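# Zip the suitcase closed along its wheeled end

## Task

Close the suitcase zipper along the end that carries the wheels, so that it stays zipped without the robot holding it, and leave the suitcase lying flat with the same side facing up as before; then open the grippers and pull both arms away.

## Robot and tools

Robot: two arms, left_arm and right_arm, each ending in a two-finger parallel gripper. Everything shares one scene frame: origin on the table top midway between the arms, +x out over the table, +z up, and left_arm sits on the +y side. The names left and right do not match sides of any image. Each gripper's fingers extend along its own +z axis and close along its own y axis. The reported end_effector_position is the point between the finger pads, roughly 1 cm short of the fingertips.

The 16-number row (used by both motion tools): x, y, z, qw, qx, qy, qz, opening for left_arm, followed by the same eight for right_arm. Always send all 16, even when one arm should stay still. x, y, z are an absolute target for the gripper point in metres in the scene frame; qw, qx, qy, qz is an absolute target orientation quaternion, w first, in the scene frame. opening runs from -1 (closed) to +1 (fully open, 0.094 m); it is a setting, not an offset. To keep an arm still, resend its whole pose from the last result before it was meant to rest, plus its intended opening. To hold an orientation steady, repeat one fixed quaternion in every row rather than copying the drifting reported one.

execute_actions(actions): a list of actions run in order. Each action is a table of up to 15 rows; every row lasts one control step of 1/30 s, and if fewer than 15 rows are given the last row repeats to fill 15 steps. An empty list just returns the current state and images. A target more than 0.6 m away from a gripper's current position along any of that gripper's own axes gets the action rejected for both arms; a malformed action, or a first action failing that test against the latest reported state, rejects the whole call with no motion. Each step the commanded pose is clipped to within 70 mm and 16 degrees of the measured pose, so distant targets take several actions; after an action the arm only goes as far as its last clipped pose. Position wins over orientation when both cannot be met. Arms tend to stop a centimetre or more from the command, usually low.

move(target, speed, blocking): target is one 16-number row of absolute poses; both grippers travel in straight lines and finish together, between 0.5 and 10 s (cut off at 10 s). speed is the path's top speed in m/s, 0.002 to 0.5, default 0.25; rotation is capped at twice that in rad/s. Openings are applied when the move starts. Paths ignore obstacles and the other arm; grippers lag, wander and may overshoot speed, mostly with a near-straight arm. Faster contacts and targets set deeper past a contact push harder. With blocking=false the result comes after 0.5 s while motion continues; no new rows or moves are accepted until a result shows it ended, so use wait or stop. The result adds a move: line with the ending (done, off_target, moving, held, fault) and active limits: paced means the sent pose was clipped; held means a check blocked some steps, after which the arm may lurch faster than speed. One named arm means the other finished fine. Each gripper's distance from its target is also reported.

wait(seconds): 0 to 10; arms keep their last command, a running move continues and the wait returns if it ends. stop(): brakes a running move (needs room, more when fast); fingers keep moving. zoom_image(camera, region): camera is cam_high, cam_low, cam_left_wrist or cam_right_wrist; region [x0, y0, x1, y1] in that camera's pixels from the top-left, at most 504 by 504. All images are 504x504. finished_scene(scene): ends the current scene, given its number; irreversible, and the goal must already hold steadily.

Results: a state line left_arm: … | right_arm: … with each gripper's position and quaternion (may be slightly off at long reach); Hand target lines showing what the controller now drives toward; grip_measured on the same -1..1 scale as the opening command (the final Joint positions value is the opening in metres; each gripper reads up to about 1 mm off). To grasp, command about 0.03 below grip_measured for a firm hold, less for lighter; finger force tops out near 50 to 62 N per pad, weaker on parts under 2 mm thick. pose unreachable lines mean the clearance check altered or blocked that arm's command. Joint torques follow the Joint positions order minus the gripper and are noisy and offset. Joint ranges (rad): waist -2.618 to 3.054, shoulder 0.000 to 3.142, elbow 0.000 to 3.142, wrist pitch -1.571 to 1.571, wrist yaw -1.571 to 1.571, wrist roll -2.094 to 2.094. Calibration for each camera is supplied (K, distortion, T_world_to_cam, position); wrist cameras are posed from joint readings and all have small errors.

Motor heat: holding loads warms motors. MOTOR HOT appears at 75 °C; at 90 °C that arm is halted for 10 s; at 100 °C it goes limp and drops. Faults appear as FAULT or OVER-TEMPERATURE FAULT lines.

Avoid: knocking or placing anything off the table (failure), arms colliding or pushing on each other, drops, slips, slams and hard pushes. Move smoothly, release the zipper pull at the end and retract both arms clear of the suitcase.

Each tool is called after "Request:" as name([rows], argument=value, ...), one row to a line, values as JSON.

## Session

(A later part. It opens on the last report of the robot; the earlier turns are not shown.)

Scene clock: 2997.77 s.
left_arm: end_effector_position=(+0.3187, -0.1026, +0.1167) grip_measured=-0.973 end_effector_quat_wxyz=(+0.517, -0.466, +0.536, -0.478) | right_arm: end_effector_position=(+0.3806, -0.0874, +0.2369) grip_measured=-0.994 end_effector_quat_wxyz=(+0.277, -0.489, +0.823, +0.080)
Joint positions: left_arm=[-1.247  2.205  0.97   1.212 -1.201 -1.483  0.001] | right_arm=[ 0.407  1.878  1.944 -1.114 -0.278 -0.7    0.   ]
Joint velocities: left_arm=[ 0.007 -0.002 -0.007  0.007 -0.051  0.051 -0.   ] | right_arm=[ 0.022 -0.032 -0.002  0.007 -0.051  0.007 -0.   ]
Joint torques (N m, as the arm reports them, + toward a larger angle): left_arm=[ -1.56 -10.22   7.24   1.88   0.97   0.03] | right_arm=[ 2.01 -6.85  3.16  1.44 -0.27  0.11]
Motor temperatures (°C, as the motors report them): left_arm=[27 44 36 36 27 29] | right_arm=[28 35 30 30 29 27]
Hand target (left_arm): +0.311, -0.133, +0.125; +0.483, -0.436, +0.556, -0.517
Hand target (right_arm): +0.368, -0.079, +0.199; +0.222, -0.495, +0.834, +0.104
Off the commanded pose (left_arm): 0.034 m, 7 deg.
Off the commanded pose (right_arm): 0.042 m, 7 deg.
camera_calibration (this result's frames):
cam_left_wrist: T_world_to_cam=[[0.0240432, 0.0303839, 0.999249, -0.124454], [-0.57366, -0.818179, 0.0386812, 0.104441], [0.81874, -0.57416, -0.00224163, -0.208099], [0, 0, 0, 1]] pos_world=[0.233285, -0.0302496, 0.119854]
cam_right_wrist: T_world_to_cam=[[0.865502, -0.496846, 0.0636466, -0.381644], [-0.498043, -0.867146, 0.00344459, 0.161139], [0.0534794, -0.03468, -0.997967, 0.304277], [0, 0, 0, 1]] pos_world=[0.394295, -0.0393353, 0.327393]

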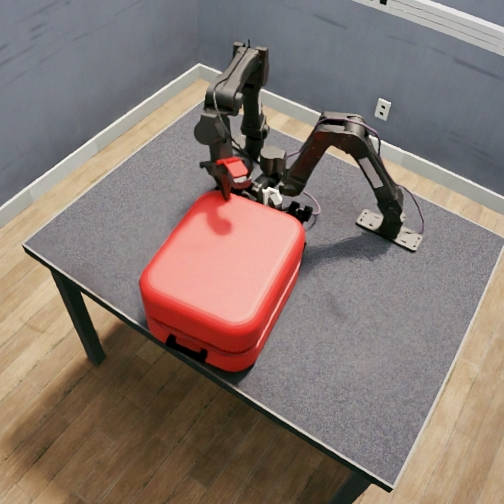

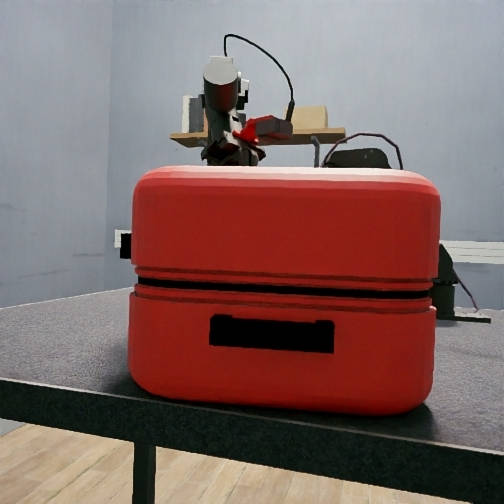

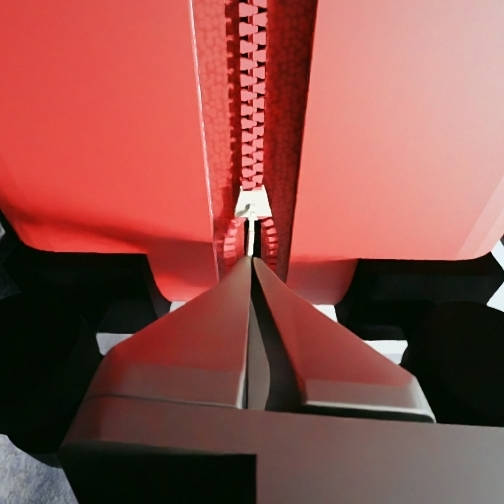

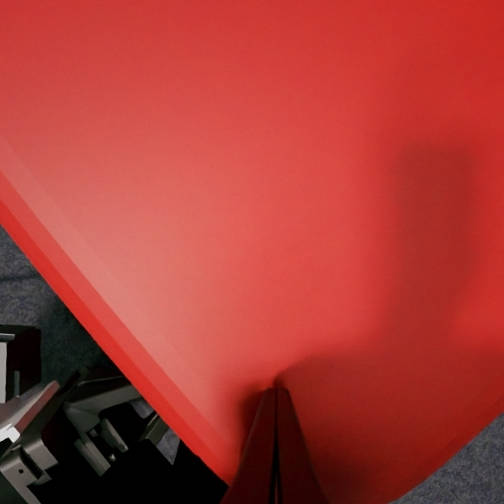

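Request:
execute_actions([
  [[0.313,-0.1365,0.123,0.480,-0.433,0.559,-0.519,-1,0.369,-0.078,0.198,0.2212,-0.4932,0.83,0.105,-1],[0.313,-0.1365,0.123,0.480,-0.433,0.559,-0.519,-1,0.369,-0.078,0.198,0.2212,-0.4932,0.83,0.105,-1],[0.3127,-0.138,0.123,0.4777,-0.4304,0.561,-0.5213,-1,0.369,-0.078,0.198,0.2212,-0.4932,0.83,0.105,-1],[0.3127,-0.138,0.122,0.4777,-0.4304,0.561,-0.5213,-1,0.369,-0.078,0.198,0.2212,-0.4932,0.83,0.105,-1],[0.3125,-0.1395,0.122,0.4754,-0.428,0.5628,-0.5234,-1,0.369,-0.078,0.198,0.2212,-0.4932,0.83,0.105,-1],[0.3125,-0.1395,0.122,0.4754,-0.428,0.5628,-0.5234,-1,0.369,-0.078,0.198,0.2212,-0.4932,0.83,0.105,-1],[0.3123,-0.141,0.122,0.4731,-0.4255,0.5647,-0.5255,-1,0.369,-0.078,0.198,0.2212,-0.4932,0.83,0.105,-1],[0.3123,-0.141,0.122,0.4731,-0.4255,0.5647,-0.5255,-1,0.369,-0.078,0.198,0.2212,-0.4932,0.83,0.105,-1],[0.3121,-0.1425,0.121,0.4708,-0.423,0.5665,-0.5275,-1,0.369,-0.078,0.198,0.2212,-0.4932,0.83,0.105,-1],[0.3121,-0.1425,0.121,0.4708,-0.423,0.5665,-0.5275,-1,0.369,-0.078,0.198,0.2212,-0.4932,0.83,0.105,-1],[0.312,-0.144,0.121,0.4685,-0.4206,0.5684,-0.5296,-1,0.369,-0.078,0.198,0.2212,-0.4932,0.83,0.105,-1]],
  [[0.312,-0.144,0.121,0.4685,-0.4206,0.5684,-0.5296,-1,0.369,-0.078,0.198,0.2212,-0.4932,0.83,0.105,-1]],
])

Request:
zoom_image(camera="cam_left_wrist", region=[190, 150, 320, 290])

Scene clock: 3011.07 s.
left_arm: end_effector_position=(+0.3187, -0.1034, +0.1167) grip_measured=-0.973 end_effector_quat_wxyz=(+0.516, -0.465, +0.536, -0.479) | right_arm: end_effector_position=(+0.3806, -0.0874, +0.2369) grip_measured=-0.994 end_effector_quat_wxyz=(+0.277, -0.489, +0.823, +0.080)
Joint positions: left_arm=[-1.247  2.205  0.97   1.212 -1.196 -1.484  0.001] | right_arm=[ 0.407  1.878  1.944 -1.114 -0.278 -0.7    0.   ]
Joint velocities: left_arm=[ 0.007 -0.007 -0.002 -0.007  0.007 -0.022 -0.002] | right_arm=[ 0.002  0.012 -0.002  0.066 -0.081 -0.022  0.001]
Joint torques (N m, as the arm reports them, + toward a larger angle): left_arm=[-1.98 -9.78  6.62  1.96  1.34  0.05] | right_arm=[ 2.02 -6.84  3.15  1.44 -0.26  0.11]
Motor temperatures (°C, as the motors report them): left_arm=[27 43 36 36 27 29] | right_arm=[28 35 30 30 29 27]
Hand target (left_arm): +0.307, -0.140, +0.123; +0.470, -0.422, +0.567, -0.528
Hand target (right_arm): +0.368, -0.079, +0.199; +0.222, -0.495, +0.834, +0.104
Off the commanded pose (left_arm): 0.041 m, 10 deg.
Off the commanded pose (right_arm): 0.042 m, 7 deg.
camera_calibration (this result's frames):
cam_left_wrist: T_world_to_cam=[[0.0243057, 0.0310701, 0.999222, -0.124421], [-0.577389, -0.815518, 0.0394028, 0.105139], [0.816108, -0.577897, -0.00188224, -0.208136], [0, 0, 0, 1]] pos_world=[0.233591, -0.0306728, 0.11979]
cam_right_wrist: T_world_to_cam=[[0.865502, -0.496846, 0.0636466, -0.381644], [-0.498043, -0.867146, 0.00344459, 0.161139], [0.0534794, -0.03468, -0.997967, 0.304277], [0, 0, 0, 1]] pos_world=[0.394295, -0.0393353, 0.327393]

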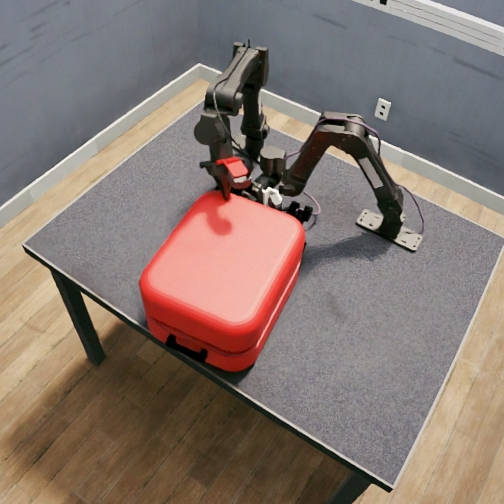

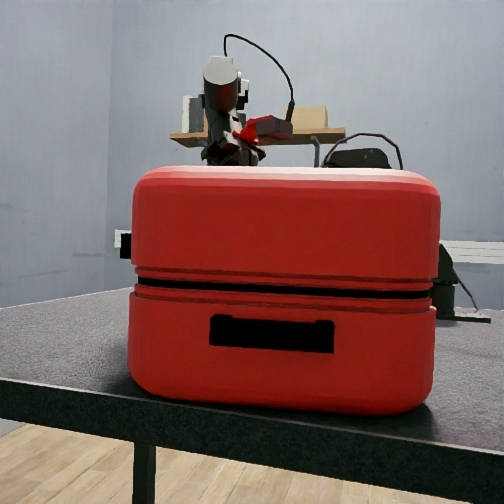

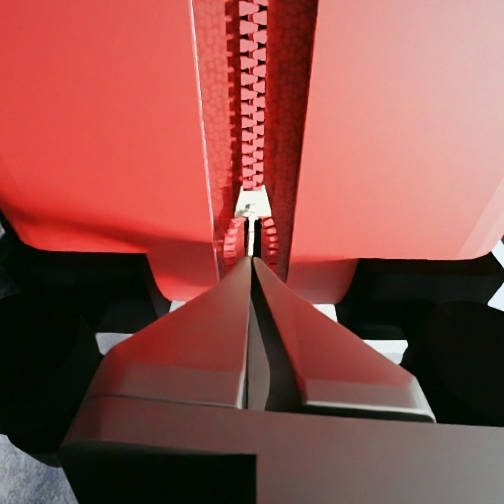

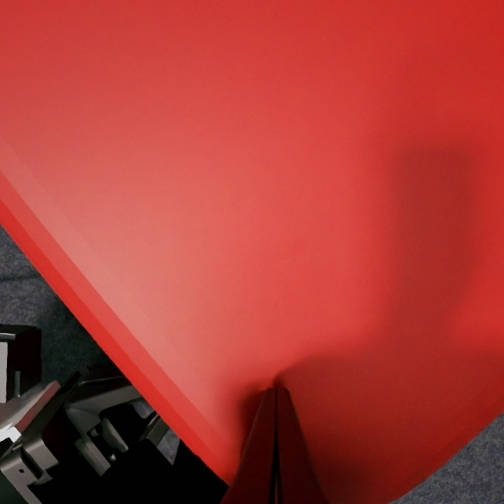

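Region (190, 150, 320, 290) of cam_left_wrist's 504x504 image, scaled by 3.600, with more detail than that image has; it fills the left 468 columns of this view, and the rest is white.

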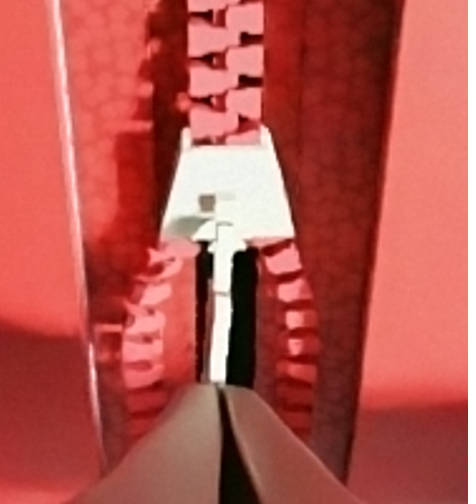

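Request:
execute_actions([
  [[0.312,-0.144,0.121,0.4638,-0.4255,0.5647,-0.5336,-1,0.369,-0.078,0.198,0.2212,-0.4932,0.83,0.105,-1],[0.312,-0.144,0.121,0.4638,-0.4255,0.5647,-0.5336,-1,0.369,-0.078,0.198,0.2212,-0.4932,0.83,0.105,-1],[0.312,-0.144,0.121,0.4591,-0.4304,0.5609,-0.5376,-1,0.369,-0.078,0.198,0.2212,-0.4932,0.83,0.105,-1],[0.312,-0.144,0.121,0.4591,-0.4304,0.5609,-0.5376,-1,0.369,-0.078,0.198,0.2212,-0.4932,0.83,0.105,-1],[0.312,-0.144,0.121,0.4544,-0.4353,0.5571,-0.5416,-1,0.369,-0.078,0.198,0.2212,-0.4932,0.83,0.105,-1],[0.312,-0.144,0.121,0.4544,-0.4353,0.5571,-0.5416,-1,0.369,-0.078,0.198,0.2212,-0.4932,0.83,0.105,-1],[0.312,-0.144,0.121,0.4497,-0.4401,0.5533,-0.5455,-1,0.369,-0.078,0.198,0.2212,-0.4932,0.83,0.105,-1],[0.312,-0.144,0.121,0.4497,-0.4401,0.5533,-0.5455,-1,0.369,-0.078,0.198,0.2212,-0.4932,0.83,0.105,-1],[0.312,-0.144,0.121,0.445,-0.445,0.5495,-0.5495,-1,0.369,-0.078,0.198,0.2212,-0.4932,0.83,0.105,-1],[0.312,-0.144,0.121,0.445,-0.445,0.5495,-0.5495,-1,0.369,-0.078,0.198,0.2212,-0.4932,0.83,0.105,-1],[0.312,-0.144,0.121,0.4402,-0.4498,0.5456,-0.5534,-1,0.369,-0.078,0.198,0.2212,-0.4932,0.83,0.105,-1]],
  [[0.312,-0.144,0.121,0.4402,-0.4498,0.5456,-0.5534,-1,0.369,-0.078,0.198,0.2212,-0.4932,0.83,0.105,-1]],
])

Request:
zoom_image(camera="cam_left_wrist", region=[190, 150, 320, 290])

Scene clock: 3033.73 s.
left_arm: end_effector_position=(+0.3187, -0.1034, +0.1169) grip_measured=-0.973 end_effector_quat_wxyz=(+0.491, -0.491, +0.512, -0.505) | right_arm: end_effector_position=(+0.3806, -0.0874, +0.2369) grip_measured=-0.994 end_effector_quat_wxyz=(+0.277, -0.489, +0.823, +0.080)
Joint positions: left_arm=[-1.247  2.205  0.97   1.214 -1.196 -1.583  0.001] | right_arm=[ 0.407  1.878  1.944 -1.114 -0.278 -0.7    0.   ]
Joint velocities: left_arm=[ 0.012  0.017 -0.012  0.037 -0.007  0.022 -0.   ] | right_arm=[-0.012 -0.002 -0.002 -0.051  0.022  0.007  0.001]
Joint torques (N m, as the arm reports them, + toward a larger angle): left_arm=[-1.91 -9.73  6.65  1.94  1.36  0.01] | right_arm=[ 2.03 -6.85  3.15  1.43 -0.27  0.11]
Motor temperatures (°C, as the motors report them): left_arm=[27 43 36 37 29 29] | right_arm=[28 35 30 30 29 27]
Hand target (left_arm): +0.307, -0.140, +0.123; +0.442, -0.451, +0.544, -0.552
Hand target (right_arm): +0.368, -0.079, +0.199; +0.222, -0.495, +0.834, +0.104
Off the commanded pose (left_arm): 0.041 m, 10 deg.
Off the commanded pose (right_arm): 0.042 m, 7 deg.
camera_calibration (this result's frames):
cam_left_wrist: T_world_to_cam=[[0.027089, 0.131622, 0.99093, -0.114144], [-0.576506, -0.807774, 0.123054, 0.0958715], [0.816644, -0.57461, 0.0539992, -0.214501], [0, 0, 0, 1]] pos_world=[0.233533, -0.030788, 0.112894]
cam_right_wrist: T_world_to_cam=[[0.865354, -0.49713, 0.0634417, -0.381564], [-0.498318, -0.866988, 0.0033963, 0.161269], [0.0533148, -0.0345531, -0.99798, 0.304354], [0, 0, 0, 1]] pos_world=[0.394324, -0.0393527, 0.327398]

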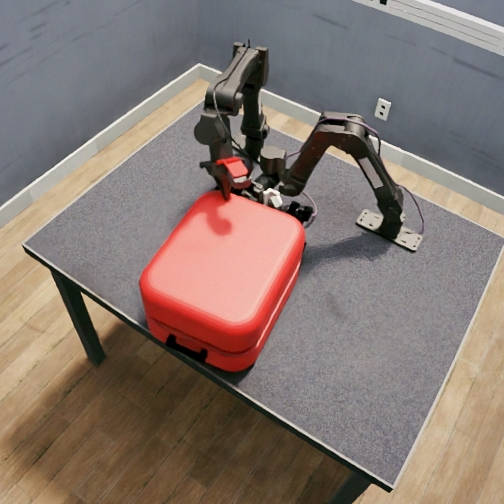

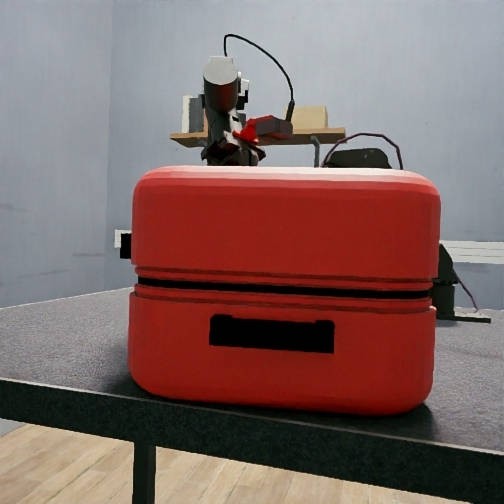

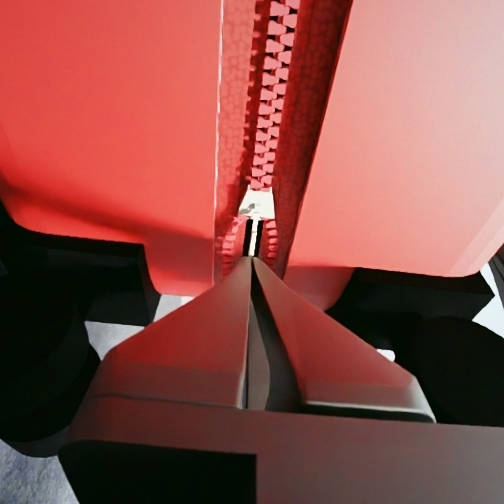

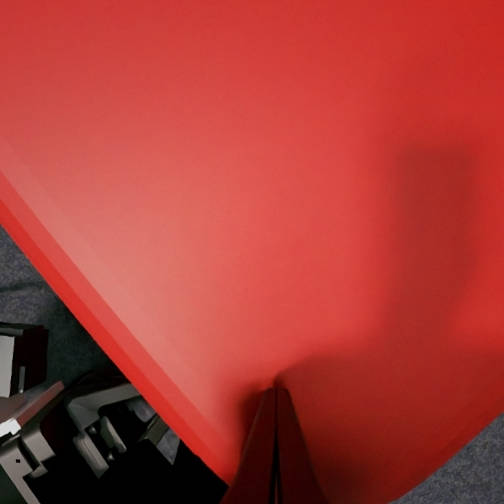

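Region (190, 150, 320, 290) of cam_left_wrist's 504x504 image, scaled by 3.600, with more detail than that image has; it fills the left 468 columns of this view, and the rest is white.

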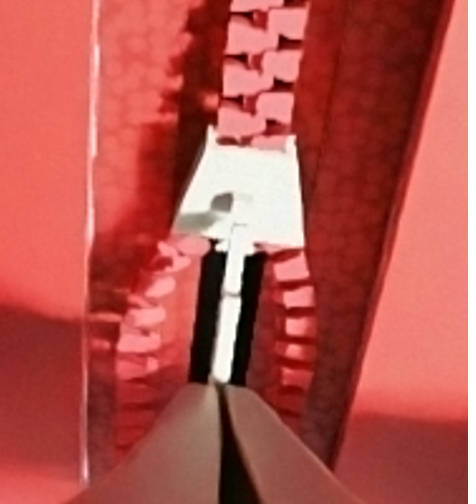

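Request:
execute_actions([
  [[0.311,-0.145,0.121,0.441,-0.447,0.548,-0.553,-1,0.369,-0.078,0.198,0.2212,-0.4932,0.83,0.105,-1],[0.311,-0.145,0.121,0.441,-0.447,0.548,-0.553,-1,0.369,-0.078,0.198,0.2212,-0.4932,0.83,0.105,-1],[0.310,-0.146,0.121,0.4415,-0.444,0.550,-0.5525,-1,0.369,-0.078,0.198,0.2212,-0.4932,0.83,0.105,-1],[0.310,-0.146,0.121,0.4415,-0.444,0.550,-0.5525,-1,0.369,-0.078,0.198,0.2212,-0.4932,0.83,0.105,-1],[0.309,-0.147,0.121,0.442,-0.441,0.553,-0.552,-1,0.369,-0.078,0.198,0.2212,-0.4932,0.83,0.105,-1],[0.309,-0.147,0.121,0.442,-0.441,0.553,-0.552,-1,0.369,-0.078,0.198,0.2212,-0.4932,0.83,0.105,-1],[0.308,-0.148,0.121,0.4426,-0.438,0.555,-0.5515,-1,0.369,-0.078,0.198,0.2212,-0.4932,0.83,0.105,-1],[0.308,-0.148,0.121,0.4426,-0.438,0.555,-0.5515,-1,0.369,-0.078,0.198,0.2212,-0.4932,0.83,0.105,-1],[0.307,-0.149,0.121,0.443,-0.435,0.5575,-0.551,-1,0.369,-0.078,0.198,0.2212,-0.4932,0.83,0.105,-1],[0.307,-0.149,0.121,0.443,-0.435,0.5575,-0.551,-1,0.369,-0.078,0.198,0.2212,-0.4932,0.83,0.105,-1],[0.306,-0.150,0.121,0.4437,-0.432,0.560,-0.5505,-1,0.369,-0.078,0.198,0.2212,-0.4932,0.83,0.105,-1],[0.306,-0.150,0.121,0.4437,-0.432,0.560,-0.5505,-1,0.369,-0.078,0.198,0.2212,-0.4932,0.83,0.105,-1],[0.305,-0.151,0.121,0.4443,-0.429,0.562,-0.550,-1,0.369,-0.078,0.198,0.2212,-0.4932,0.83,0.105,-1],[0.305,-0.151,0.121,0.4443,-0.429,0.562,-0.550,-1,0.369,-0.078,0.198,0.2212,-0.4932,0.83,0.105,-1],[0.3036,-0.1525,0.121,0.445,-0.4255,0.5647,-0.5495,-1,0.369,-0.078,0.198,0.2212,-0.4932,0.83,0.105,-1]],
  [[0.3036,-0.1525,0.121,0.445,-0.4255,0.5647,-0.5495,-1,0.369,-0.078,0.198,0.2212,-0.4932,0.83,0.105,-1]],
])

Request:
zoom_image(camera="cam_left_wrist", region=[190, 150, 320, 290])

Scene clock: 3049.33 s.
left_arm: end_effector_position=(+0.3187, -0.1038, +0.1169) grip_measured=-0.973 end_effector_quat_wxyz=(+0.498, -0.483, +0.520, -0.498) | right_arm: end_effector_position=(+0.3806, -0.0874, +0.2369) grip_measured=-0.994 end_effector_quat_wxyz=(+0.277, -0.489, +0.823, +0.080)
Joint positions: left_arm=[-1.247  2.205  0.97   1.214 -1.194 -1.553  0.001] | right_arm=[ 0.407  1.878  1.944 -1.114 -0.278 -0.7    0.   ]
Joint velocities: left_arm=[ 0.002  0.012 -0.012 -0.007 -0.066 -0.022  0.   ] | right_arm=[-0.027 -0.007 -0.002 -0.007 -0.081 -0.037  0.   ]
Joint torques (N m, as the arm reports them, + toward a larger angle): left_arm=[ -3.68 -10.03   6.18   1.97   1.47   0.16] | right_arm=[ 2.01 -6.85  3.15  1.44 -0.27  0.11]
Motor temperatures (°C, as the motors report them): left_arm=[27 43 36 37 29 29] | right_arm=[28 35 30 30 29 27]
Hand target (left_arm): +0.298, -0.148, +0.123; +0.447, -0.427, +0.563, -0.548
Hand target (right_arm): +0.368, -0.079, +0.199; +0.222, -0.495, +0.834, +0.104
Off the commanded pose (left_arm): 0.051 m, 12 deg.
Off the commanded pose (right_arm): 0.042 m, 7 deg.
camera_calibration (this result's frames):
cam_left_wrist: T_world_to_cam=[[0.0262089, 0.102036, 0.994435, -0.117343], [-0.578362, -0.809831, 0.0983376, 0.0988517], [0.815359, -0.577721, 0.0377891, -0.212708], [0, 0, 0, 1]] pos_world=[0.233681, -0.0308595, 0.115007]
cam_right_wrist: T_world_to_cam=[[0.865354, -0.49713, 0.0634417, -0.381564], [-0.498318, -0.866988, 0.0033963, 0.161269], [0.0533148, -0.0345531, -0.99798, 0.304354], [0, 0, 0, 1]] pos_world=[0.394324, -0.0393527, 0.327398]

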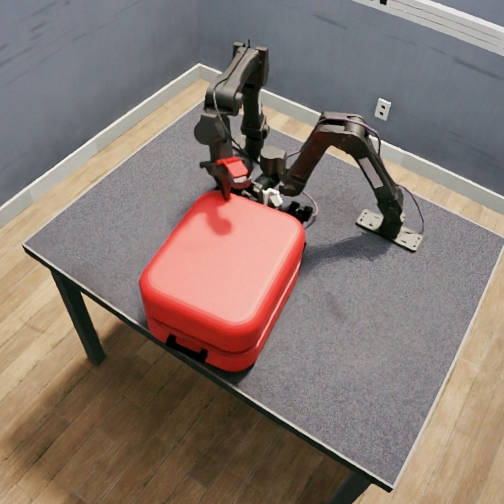

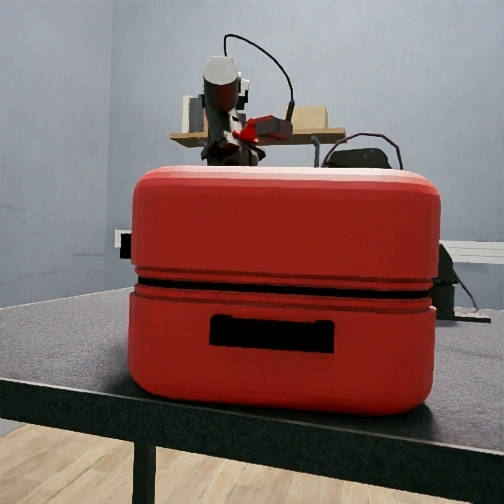

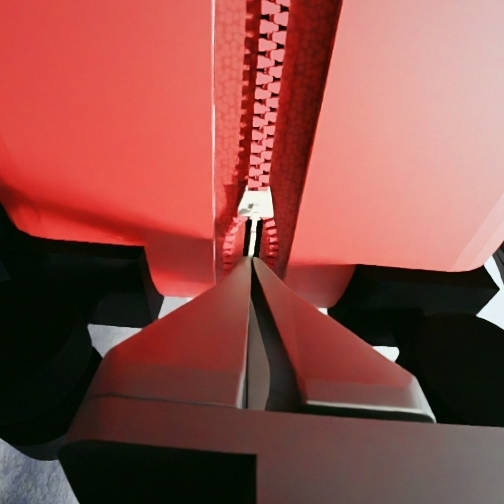

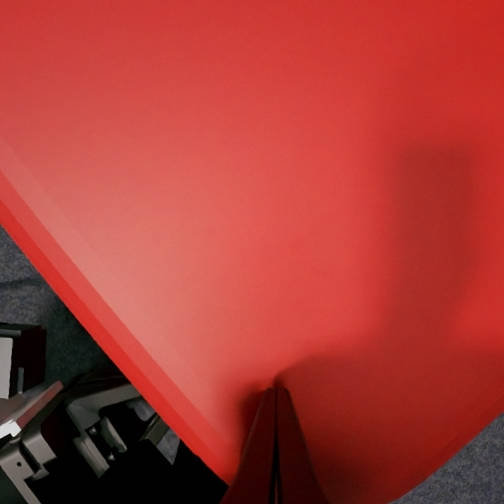

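Region (190, 150, 320, 290) of cam_left_wrist's 504x504 image, scaled by 3.600, with more detail than that image has; it fills the left 468 columns of this view, and the rest is white.

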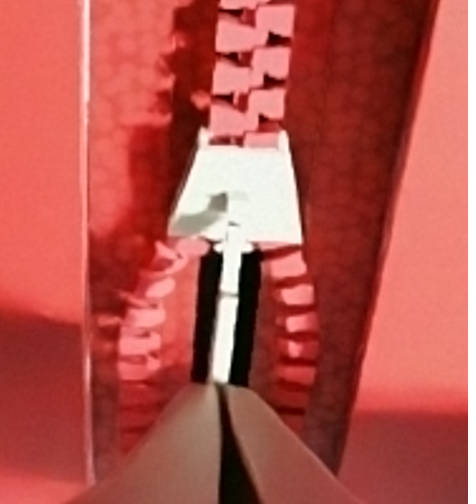

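Request:
zoom_image(camera="cam_right_wrist", region=[0, 310, 240, 504])

Region (0, 310, 240, 504) of cam_right_wrist's 504x504 image, scaled by 2.100, with more detail than that image has; it fills the top 407 rows of this view, and the rest is white.

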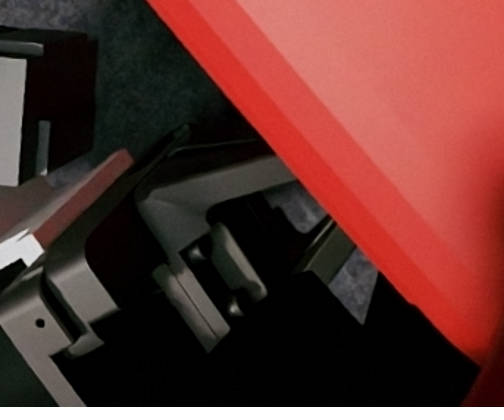

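Request:
execute_actions([
  [[0.306,-0.144,0.121,0.4545,-0.4300,0.5600,-0.5417,-1,0.370,-0.079,0.198,0.2212,-0.4932,0.83,0.102,-1],[0.306,-0.144,0.121,0.4545,-0.4300,0.5600,-0.5417,-1,0.370,-0.079,0.198,0.2212,-0.4932,0.83,0.102,-1],[0.309,-0.135,0.121,0.468,-0.438,0.555,-0.530,-1,0.370,-0.080,0.198,0.2212,-0.4932,0.83,0.101,-1],[0.309,-0.135,0.121,0.468,-0.438,0.555,-0.530,-1,0.370,-0.080,0.198,0.2212,-0.4932,0.83,0.101,-1],[0.312,-0.126,0.121,0.4822,-0.445,0.5495,-0.5171,-1,0.371,-0.081,0.198,0.2212,-0.4932,0.83,0.099,-1],[0.312,-0.126,0.121,0.4822,-0.445,0.5495,-0.5171,-1,0.371,-0.081,0.198,0.2212,-0.4932,0.83,0.099,-1],[0.314,-0.117,0.121,0.491,-0.4545,0.5417,-0.5086,-1,0.372,-0.082,0.198,0.2212,-0.4932,0.83,0.096,-1],[0.314,-0.117,0.121,0.491,-0.4545,0.5417,-0.5086,-1,0.372,-0.082,0.198,0.2212,-0.4932,0.83,0.096,-1],[0.316,-0.108,0.121,0.500,-0.464,0.5336,-0.500,-1,0.372,-0.082,0.198,0.2212,-0.4932,0.83,0.096,-1],[0.316,-0.108,0.121,0.500,-0.464,0.5336,-0.500,-1,0.372,-0.082,0.198,0.2212,-0.4932,0.83,0.096,-1],[0.3187,-0.100,0.121,0.5086,-0.4731,0.5255,-0.4912,-0.93,0.372,-0.082,0.198,0.2212,-0.4932,0.83,0.096,-1]],
  [[0.3187,-0.100,0.121,0.5086,-0.4731,0.5255,-0.4912,-0.89,0.372,-0.082,0.198,0.2212,-0.4932,0.83,0.096,-1]],
  [[0.319,-0.100,0.121,0.500,-0.464,0.5336,-0.500,-0.89,0.372,-0.082,0.198,0.2212,-0.4932,0.83,0.096,-1],[0.319,-0.100,0.121,0.500,-0.464,0.5336,-0.500,-0.89,0.372,-0.082,0.198,0.2212,-0.4932,0.83,0.096,-1],[0.319,-0.100,0.121,0.491,-0.4545,0.5417,-0.5086,-0.89,0.372,-0.082,0.198,0.2212,-0.4932,0.83,0.096,-1],[0.319,-0.100,0.121,0.491,-0.4545,0.5417,-0.5086,-0.89,0.372,-0.082,0.198,0.2212,-0.4932,0.83,0.096,-1],[0.319,-0.100,0.121,0.4822,-0.445,0.5495,-0.5171,-0.89,0.372,-0.082,0.198,0.2212,-0.4932,0.83,0.096,-1],[0.319,-0.100,0.121,0.4822,-0.445,0.5495,-0.5171,-0.89,0.372,-0.082,0.198,0.2212,-0.4932,0.83,0.096,-1],[0.320,-0.100,0.121,0.473,-0.4353,0.557,-0.5255,-0.89,0.372,-0.082,0.198,0.2212,-0.4932,0.83,0.096,-1],[0.320,-0.100,0.121,0.473,-0.4353,0.557,-0.5255,-0.89,0.372,-0.082,0.198,0.2212,-0.4932,0.83,0.096,-1],[0.320,-0.100,0.121,0.4638,-0.4255,0.5647,-0.5336,-0.89,0.372,-0.082,0.198,0.2212,-0.4932,0.83,0.096,-1],[0.320,-0.100,0.121,0.4638,-0.4255,0.5647,-0.5336,-0.89,0.372,-0.082,0.198,0.2212,-0.4932,0.83,0.096,-1],[0.320,-0.100,0.121,0.4545,-0.4156,0.5721,-0.5417,-0.89,0.372,-0.082,0.198,0.2212,-0.4932,0.83,0.096,-1],[0.320,-0.100,0.121,0.4545,-0.4156,0.5721,-0.5417,-0.89,0.372,-0.082,0.198,0.2212,-0.4932,0.83,0.096,-1],[0.320,-0.100,0.121,0.445,-0.4056,0.5792,-0.5495,-0.89,0.372,-0.082,0.198,0.2212,-0.4932,0.83,0.096,-1],[0.320,-0.100,0.121,0.4353,-0.3954,0.5862,-0.5572,-0.89,0.372,-0.082,0.198,0.2212,-0.4932,0.83,0.096,-1],[0.320,-0.100,0.121,0.4255,-0.3851,0.593,-0.5647,-0.89,0.372,-0.082,0.198,0.2212,-0.4932,0.83,0.096,-1]],
  [[0.320,-0.100,0.121,0.4255,-0.3851,0.593,-0.5647,-0.89,0.372,-0.082,0.198,0.2212,-0.4932,0.83,0.096,-1]],
])

Scene clock: 3139.13 s.
left_arm: end_effector_position=(+0.3190, -0.1027, +0.1159) grip_measured=-0.892 end_effector_quat_wxyz=(+0.424, -0.391, +0.593, -0.562) | right_arm: end_effector_position=(+0.3806, -0.0876, +0.2368) grip_measured=-0.994 end_effector_quat_wxyz=(+0.277, -0.489, +0.823, +0.080)
Joint positions: left_arm=[-1.164  2.113  0.759  1.341 -0.808 -1.517  0.005] | right_arm=[ 0.407  1.878  1.944 -1.114 -0.278 -0.7    0.   ]
Joint velocities: left_arm=[-0.012 -0.002  0.017  0.051  0.007  0.022 -0.001] | right_arm=[ 0.007 -0.007 -0.017  0.022 -0.007 -0.037 -0.   ]
Joint torques (N m, as the arm reports them, + toward a larger angle): left_arm=[  0.67 -10.12   3.17   2.25   0.12   0.15] | right_arm=[ 1.57 -6.56  3.57  1.43 -0.14  0.02]
Motor temperatures (°C, as the motors report them): left_arm=[27 43 35 37 31 29] | right_arm=[28 35 29 30 29 27]
Hand target (left_arm): +0.320, -0.100, +0.121; +0.426, -0.385, +0.593, -0.565
Hand target (right_arm): +0.371, -0.083, +0.199; +0.222, -0.495, +0.834, +0.095
Off the commanded pose (left_arm): 0.006 m, 1 deg.
Off the commanded pose (right_arm): 0.040 m, 7 deg.
camera_calibration (this result's frames):
cam_left_wrist: T_world_to_cam=[[0.0480349, 0.0645683, 0.996757, -0.127542], [-0.795093, -0.601544, 0.0772836, 0.193023], [0.604583, -0.796226, 0.0224427, -0.165787], [0, 0, 0, 1]] pos_world=[0.259829, -0.00765688, 0.115931]
cam_right_wrist: T_world_to_cam=[[0.865152, -0.497419, 0.063924, -0.381733], [-0.498648, -0.866796, 0.00384747, 0.161229], [0.0534953, -0.0352043, -0.997947, 0.304181], [0, 0, 0, 1]] pos_world=[0.394381, -0.0394203, 0.327338]

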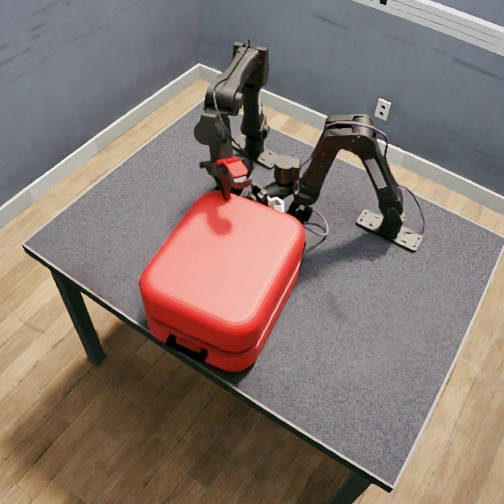

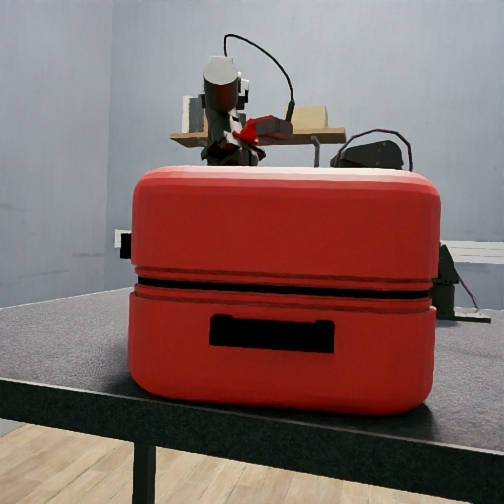

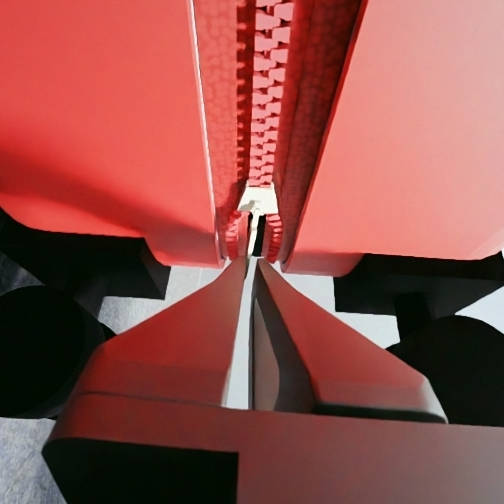

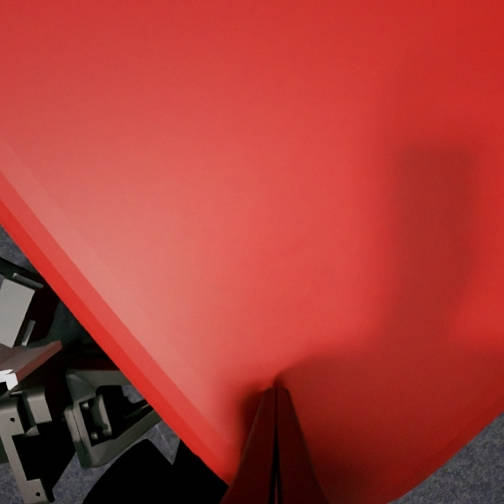

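Request:
zoom_image(camera="cam_left_wrist", region=[200, 170, 310, 310])

Region (200, 170, 310, 310) of cam_left_wrist's 504x504 image, scaled by 3.600, with more detail than that image has; it fills the left 396 columns of this view, and the rest is white.

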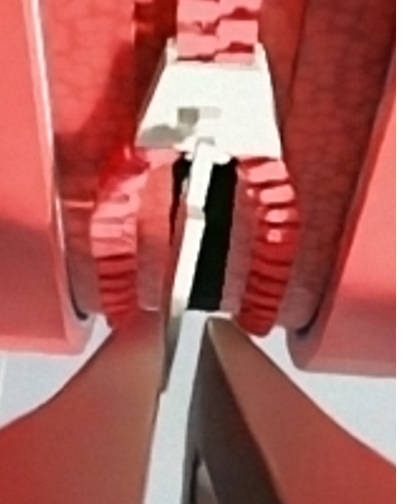

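Request:
execute_actions([
  [[0.321,-0.0995,0.121,0.4155,-0.3746,0.5996,-0.5721,-0.89,0.372,-0.082,0.198,0.2212,-0.4932,0.83,0.096,-1],[0.321,-0.0995,0.121,0.4155,-0.3746,0.5996,-0.5721,-0.89,0.372,-0.082,0.198,0.2212,-0.4932,0.83,0.096,-1],[0.321,-0.0995,0.121,0.4155,-0.3746,0.5996,-0.5721,-0.89,0.372,-0.082,0.198,0.2212,-0.4932,0.83,0.096,-1],[0.322,-0.099,0.121,0.4055,-0.3642,0.6061,-0.5792,-0.89,0.372,-0.082,0.198,0.2212,-0.4932,0.83,0.096,-1],[0.322,-0.099,0.121,0.4055,-0.3642,0.6061,-0.5792,-0.89,0.372,-0.082,0.198,0.2212,-0.4932,0.83,0.096,-1],[0.322,-0.099,0.121,0.4055,-0.3642,0.6061,-0.5792,-0.89,0.372,-0.082,0.198,0.2212,-0.4932,0.83,0.096,-1],[0.323,-0.0985,0.121,0.3954,-0.3536,0.6124,-0.5862,-0.89,0.372,-0.082,0.198,0.2212,-0.4932,0.83,0.096,-1],[0.323,-0.0985,0.121,0.3954,-0.3536,0.6124,-0.5862,-0.89,0.372,-0.082,0.198,0.2212,-0.4932,0.83,0.096,-1],[0.323,-0.0985,0.121,0.3954,-0.3536,0.6124,-0.5862,-0.89,0.372,-0.082,0.198,0.2212,-0.4932,0.83,0.096,-1],[0.324,-0.098,0.121,0.3851,-0.3428,0.6184,-0.593,-0.89,0.372,-0.082,0.198,0.2212,-0.4932,0.83,0.096,-1],[0.324,-0.098,0.121,0.3851,-0.3428,0.6184,-0.593,-0.89,0.372,-0.082,0.198,0.2212,-0.4932,0.83,0.096,-1],[0.324,-0.098,0.121,0.3851,-0.3428,0.6184,-0.593,-0.89,0.372,-0.082,0.198,0.2212,-0.4932,0.83,0.096,-1],[0.325,-0.098,0.121,0.3747,-0.332,0.6243,-0.5997,-0.89,0.372,-0.082,0.198,0.2212,-0.4932,0.83,0.096,-1]],
  [[0.325,-0.098,0.121,0.3747,-0.332,0.6243,-0.5997,-0.89,0.372,-0.082,0.198,0.2212,-0.4932,0.83,0.096,-1]],
])

Request:
zoom_image(camera="cam_left_wrist", region=[200, 170, 310, 310])

Scene clock: 3157.03 s.
left_arm: end_effector_position=(+0.3247, -0.1017, +0.1141) grip_measured=-0.892 end_effector_quat_wxyz=(+0.372, -0.338, +0.627, -0.596) | right_arm: end_effector_position=(+0.3806, -0.0876, +0.2368) grip_measured=-0.994 end_effector_quat_wxyz=(+0.277, -0.489, +0.823, +0.080)
Joint positions: left_arm=[-1.072  2.08   0.68   1.384 -0.537 -1.516  0.005] | right_arm=[ 0.407  1.878  1.944 -1.114 -0.278 -0.7    0.   ]
Joint velocities: left_arm=[ 0.002 -0.007 -0.017 -0.022 -0.051 -0.022  0.001] | right_arm=[-0.002  0.002 -0.007  0.051 -0.037  0.007 -0.   ]
Joint torques (N m, as the arm reports them, + toward a larger angle): left_arm=[ 0.74 -9.9   2.83  2.39  0.1   0.14] | right_arm=[ 1.59 -6.59  3.57  1.43 -0.14  0.02]
Motor temperatures (°C, as the motors report them): left_arm=[27 43 34 38 29 29] | right_arm=[28 35 29 30 29 27]
Hand target (left_arm): +0.325, -0.098, +0.121; +0.375, -0.332, +0.624, -0.600
Hand target (right_arm): +0.371, -0.083, +0.199; +0.222, -0.495, +0.834, +0.095
Off the commanded pose (left_arm): 0.008 m, 1 deg.
Off the commanded pose (right_arm): 0.040 m, 7 deg.
camera_calibration (this result's frames):
cam_left_wrist: T_world_to_cam=[[0.0634394, 0.0523253, 0.996613, -0.132329], [-0.888899, -0.451017, 0.0802627, 0.243675], [0.453689, -0.89098, 0.0178996, -0.128475], [0, 0, 0, 1]] pos_world=[0.283285, 0.00235758, 0.114622]
cam_right_wrist: T_world_to_cam=[[0.865152, -0.497419, 0.063924, -0.381733], [-0.498648, -0.866796, 0.00384747, 0.161229], [0.0534953, -0.0352043, -0.997947, 0.304181], [0, 0, 0, 1]] pos_world=[0.394381, -0.0394203, 0.327338]

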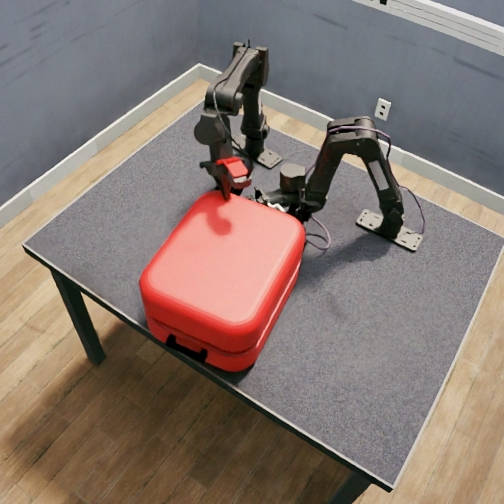

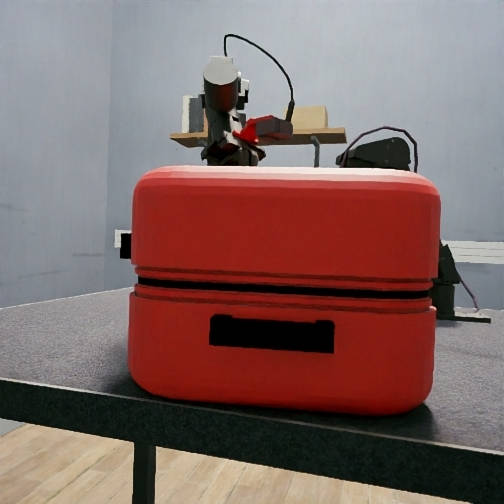

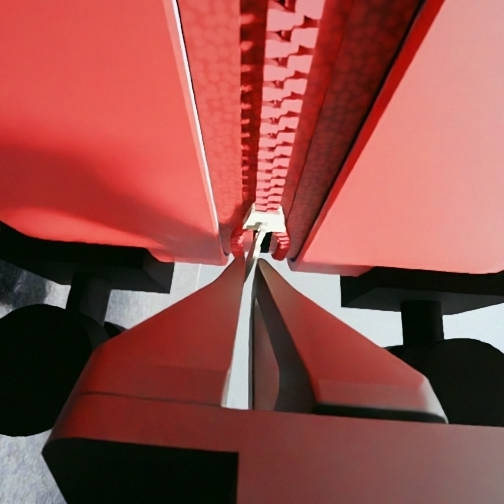

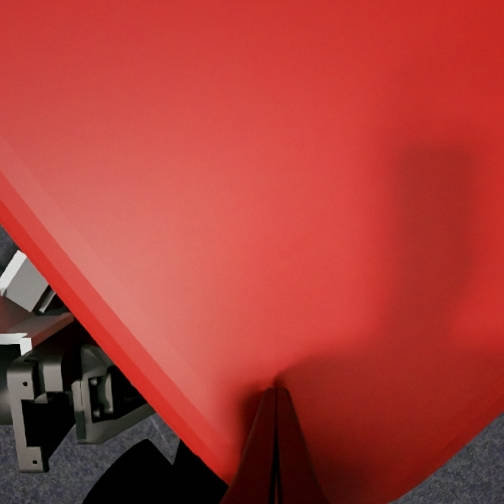

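Region (200, 170, 310, 310) of cam_left_wrist's 504x504 image, scaled by 3.600, with more detail than that image has; it fills the left 396 columns of this view, and the rest is white.

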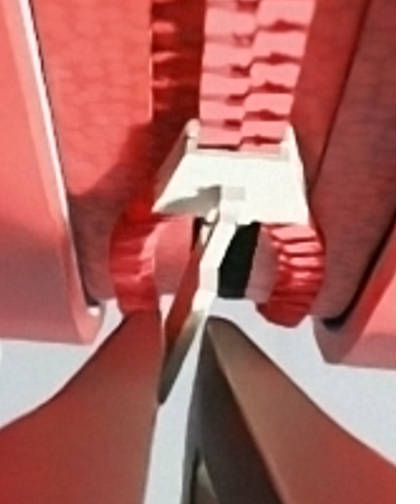

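Request:
execute_actions([
  [[0.325,-0.098,0.122,0.376,-0.331,0.622,-0.602,-0.89,0.372,-0.082,0.198,0.2212,-0.4932,0.83,0.096,-1],[0.325,-0.098,0.123,0.377,-0.330,0.6207,-0.603,-0.89,0.372,-0.082,0.198,0.2212,-0.4932,0.83,0.096,-1],[0.325,-0.098,0.124,0.378,-0.329,0.619,-0.605,-0.89,0.372,-0.082,0.198,0.2212,-0.4932,0.83,0.096,-1],[0.325,-0.098,0.125,0.379,-0.328,0.617,-0.6065,-0.89,0.372,-0.082,0.198,0.2212,-0.4932,0.83,0.096,-1],[0.325,-0.098,0.126,0.380,-0.327,0.615,-0.608,-0.89,0.372,-0.082,0.198,0.2212,-0.4932,0.83,0.096,-1],[0.325,-0.098,0.127,0.3812,-0.3261,0.6134,-0.61,-0.89,0.372,-0.082,0.198,0.2212,-0.4932,0.83,0.096,-1]],
  [[0.325,-0.098,0.127,0.3812,-0.3261,0.6134,-0.61,-0.93,0.372,-0.082,0.198,0.2212,-0.4932,0.83,0.096,-1]],
])

Request:
zoom_image(camera="cam_left_wrist", region=[200, 170, 310, 310])

Scene clock: 3169.43 s.
left_arm: end_effector_position=(+0.3238, -0.1019, +0.1223) grip_measured=-0.927 end_effector_quat_wxyz=(+0.375, -0.331, +0.617, -0.607) | right_arm: end_effector_position=(+0.3806, -0.0876, +0.2368) grip_measured=-0.994 end_effector_quat_wxyz=(+0.277, -0.489, +0.823, +0.080)
Joint positions: left_arm=[-1.072  2.08   0.677  1.425 -0.531 -1.499  0.003] | right_arm=[ 0.407  1.878  1.944 -1.114 -0.278 -0.7    0.   ]
Joint velocities: left_arm=[ 0.007 -0.007 -0.002  0.007  0.051 -0.022 -0.001] | right_arm=[-0.007 -0.007  0.002 -0.066 -0.007 -0.066 -0.001]
Joint torques (N m, as the arm reports them, + toward a larger angle): left_arm=[ 0.7  -8.96  3.38  2.48  0.07  0.17] | right_arm=[ 1.58 -6.57  3.56  1.43 -0.14  0.02]
Motor temperatures (°C, as the motors report them): left_arm=[27 43 34 38 29 29] | right_arm=[28 35 29 30 29 27]
Hand target (left_arm): +0.325, -0.098, +0.127; +0.381, -0.326, +0.613, -0.610
Hand target (right_arm): +0.371, -0.083, +0.199; +0.222, -0.495, +0.834, +0.095
Off the commanded pose (left_arm): 0.006 m, 1 deg.
Off the commanded pose (right_arm): 0.040 m, 7 deg.
camera_calibration (this result's frames):
cam_left_wrist: T_world_to_cam=[[0.036506, 0.0702774, 0.996859, -0.129909], [-0.893421, -0.444629, 0.0640638, 0.246227], [0.447735, -0.892954, 0.0465557, -0.13015], [0, 0, 0, 1]] pos_world=[0.282999, 0.00239106, 0.119786]
cam_right_wrist: T_world_to_cam=[[0.865152, -0.497419, 0.063924, -0.381733], [-0.498648, -0.866796, 0.00384747, 0.161229], [0.0534953, -0.0352043, -0.997947, 0.304181], [0, 0, 0, 1]] pos_world=[0.394381, -0.0394203, 0.327338]

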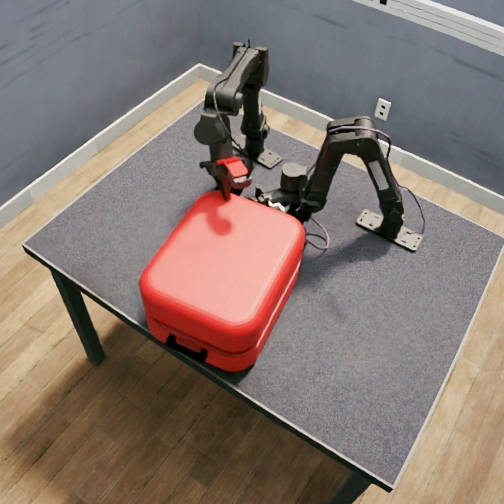

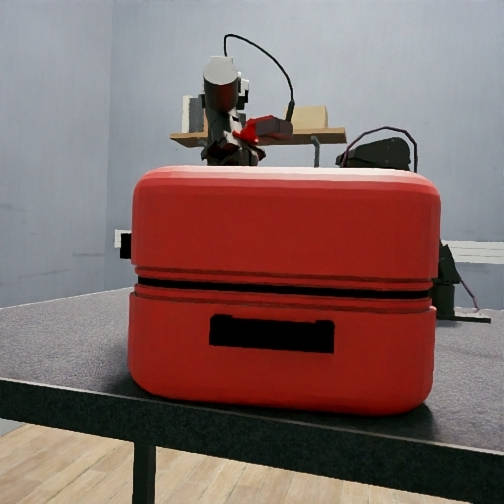

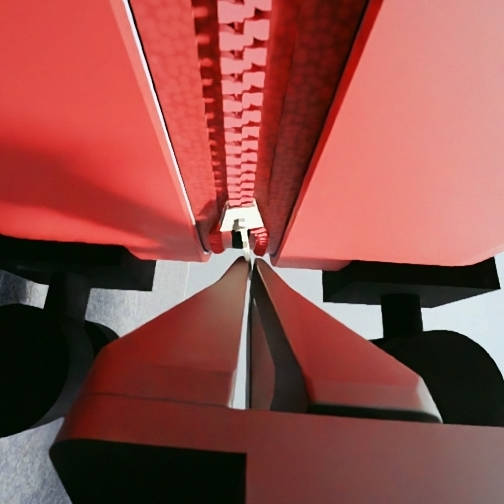

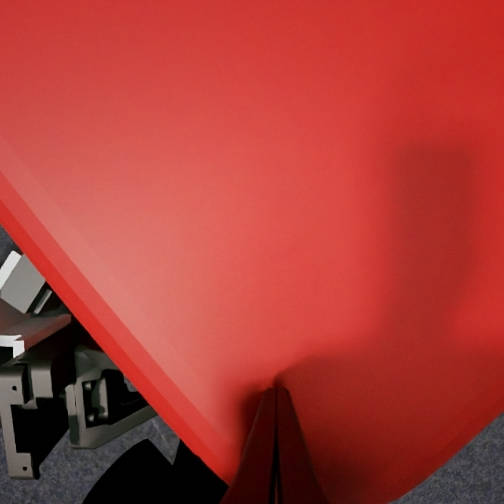

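Region (200, 170, 310, 310) of cam_left_wrist's 504x504 image, scaled by 3.600, with more detail than that image has; it fills the left 396 columns of this view, and the rest is white.

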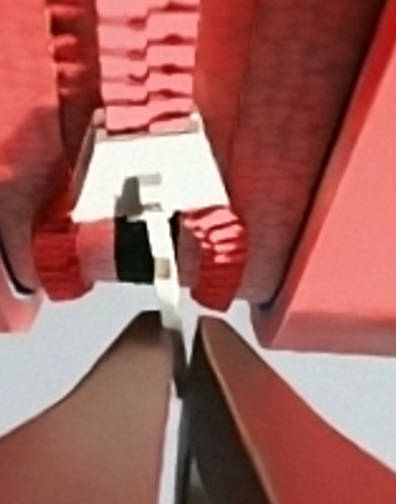

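Request:
execute_actions([
  [[0.325,-0.098,0.126,0.380,-0.327,0.615,-0.608,-0.93,0.372,-0.082,0.198,0.2212,-0.4932,0.83,0.096,-1],[0.325,-0.098,0.125,0.379,-0.328,0.617,-0.6065,-0.93,0.372,-0.082,0.198,0.2212,-0.4932,0.83,0.096,-1],[0.325,-0.098,0.124,0.378,-0.329,0.619,-0.605,-0.93,0.372,-0.082,0.198,0.2212,-0.4932,0.83,0.096,-1],[0.325,-0.098,0.1225,0.3763,-0.3305,0.6216,-0.6023,-0.93,0.372,-0.082,0.198,0.2212,-0.4932,0.83,0.096,-1]],
  [[0.325,-0.098,0.1225,0.3763,-0.3305,0.6216,-0.6023,-1,0.371,-0.081,0.198,0.2212,-0.4932,0.83,0.099,-1]],
  [[0.325,-0.098,0.1225,0.3763,-0.3305,0.6216,-0.6023,-1,0.370,-0.0795,0.198,0.2212,-0.4932,0.83,0.102,-1]],
  [[0.325,-0.098,0.1225,0.3763,-0.3305,0.6216,-0.6023,-1,0.369,-0.078,0.198,0.2212,-0.4932,0.83,0.105,-1]],
])

Request:
zoom_image(camera="cam_left_wrist", region=[200, 170, 310, 310])

Scene clock: 3180.00 s.
left_arm: end_effector_position=(+0.3236, -0.1022, +0.1176) grip_measured=-0.972 end_effector_quat_wxyz=(+0.374, -0.331, +0.625, -0.600) | right_arm: end_effector_position=(+0.3806, -0.0876, +0.2368) grip_measured=-0.994 end_effector_quat_wxyz=(+0.277, -0.489, +0.823, +0.080)
Joint positions: left_arm=[-1.072  2.08   0.677  1.404 -0.529 -1.5    0.001] | right_arm=[ 0.407  1.878  1.944 -1.114 -0.278 -0.7    0.   ]
Joint velocities: left_arm=[ 0.002 -0.017 -0.012 -0.037 -0.022 -0.037  0.   ] | right_arm=[-0.002  0.012 -0.002 -0.066 -0.022  0.007 -0.001]
Joint torques (N m, as the arm reports them, + toward a larger angle): left_arm=[ 0.68 -9.58  3.25  2.33  0.07  0.05] | right_arm=[ 2.01 -6.83  3.17  1.44 -0.27  0.11]
Motor temperatures (°C, as the motors report them): left_arm=[27 43 34 39 28 29] | right_arm=[28 35 29 30 29 27]
Hand target (left_arm): +0.325, -0.098, +0.122; +0.376, -0.330, +0.622, -0.602
Hand target (right_arm): +0.368, -0.079, +0.199; +0.222, -0.495, +0.834, +0.104
Off the commanded pose (left_arm): 0.007 m, 0 deg.
Off the commanded pose (right_arm): 0.042 m, 7 deg.
camera_calibration (this result's frames):
cam_left_wrist: T_world_to_cam=[[0.0473025, 0.0526423, 0.997492, -0.130565], [-0.893576, -0.444061, 0.0658098, 0.24615], [0.446412, -0.894449, 0.0260347, -0.127477], [0, 0, 0, 1]] pos_world=[0.283037, 0.00215783, 0.117358]
cam_right_wrist: T_world_to_cam=[[0.865152, -0.497419, 0.063924, -0.381733], [-0.498648, -0.866796, 0.00384747, 0.161229], [0.0534953, -0.0352043, -0.997947, 0.304181], [0, 0, 0, 1]] pos_world=[0.394381, -0.0394203, 0.327338]

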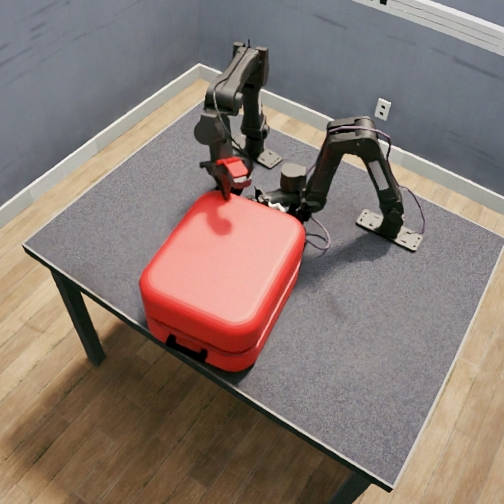

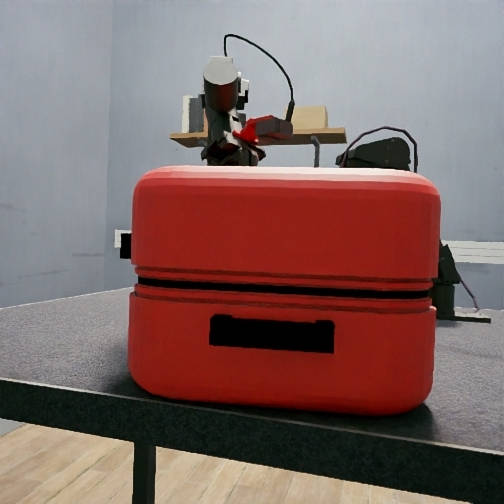

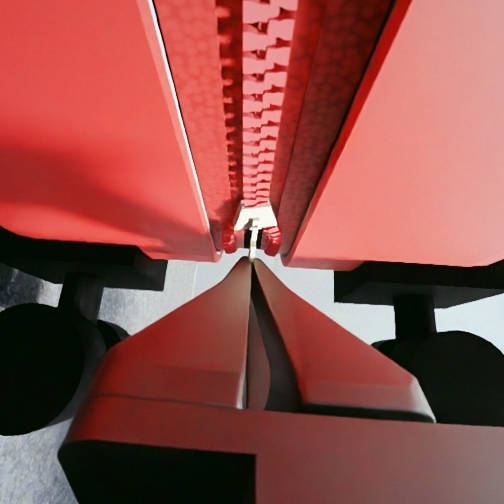

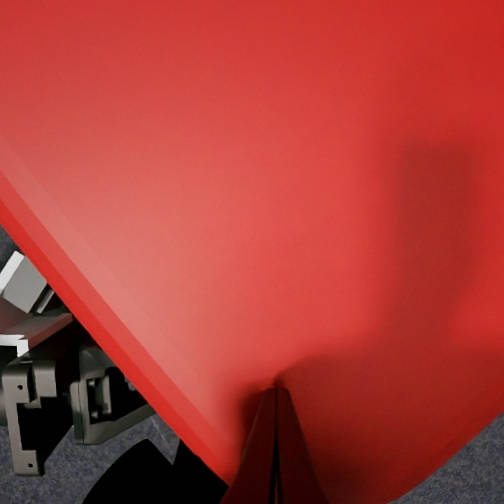

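Region (200, 170, 310, 310) of cam_left_wrist's 504x504 image, scaled by 3.600, with more detail than that image has; it fills the left 396 columns of this view, and the rest is white.

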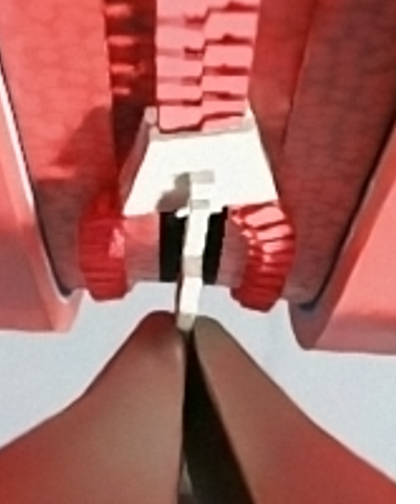

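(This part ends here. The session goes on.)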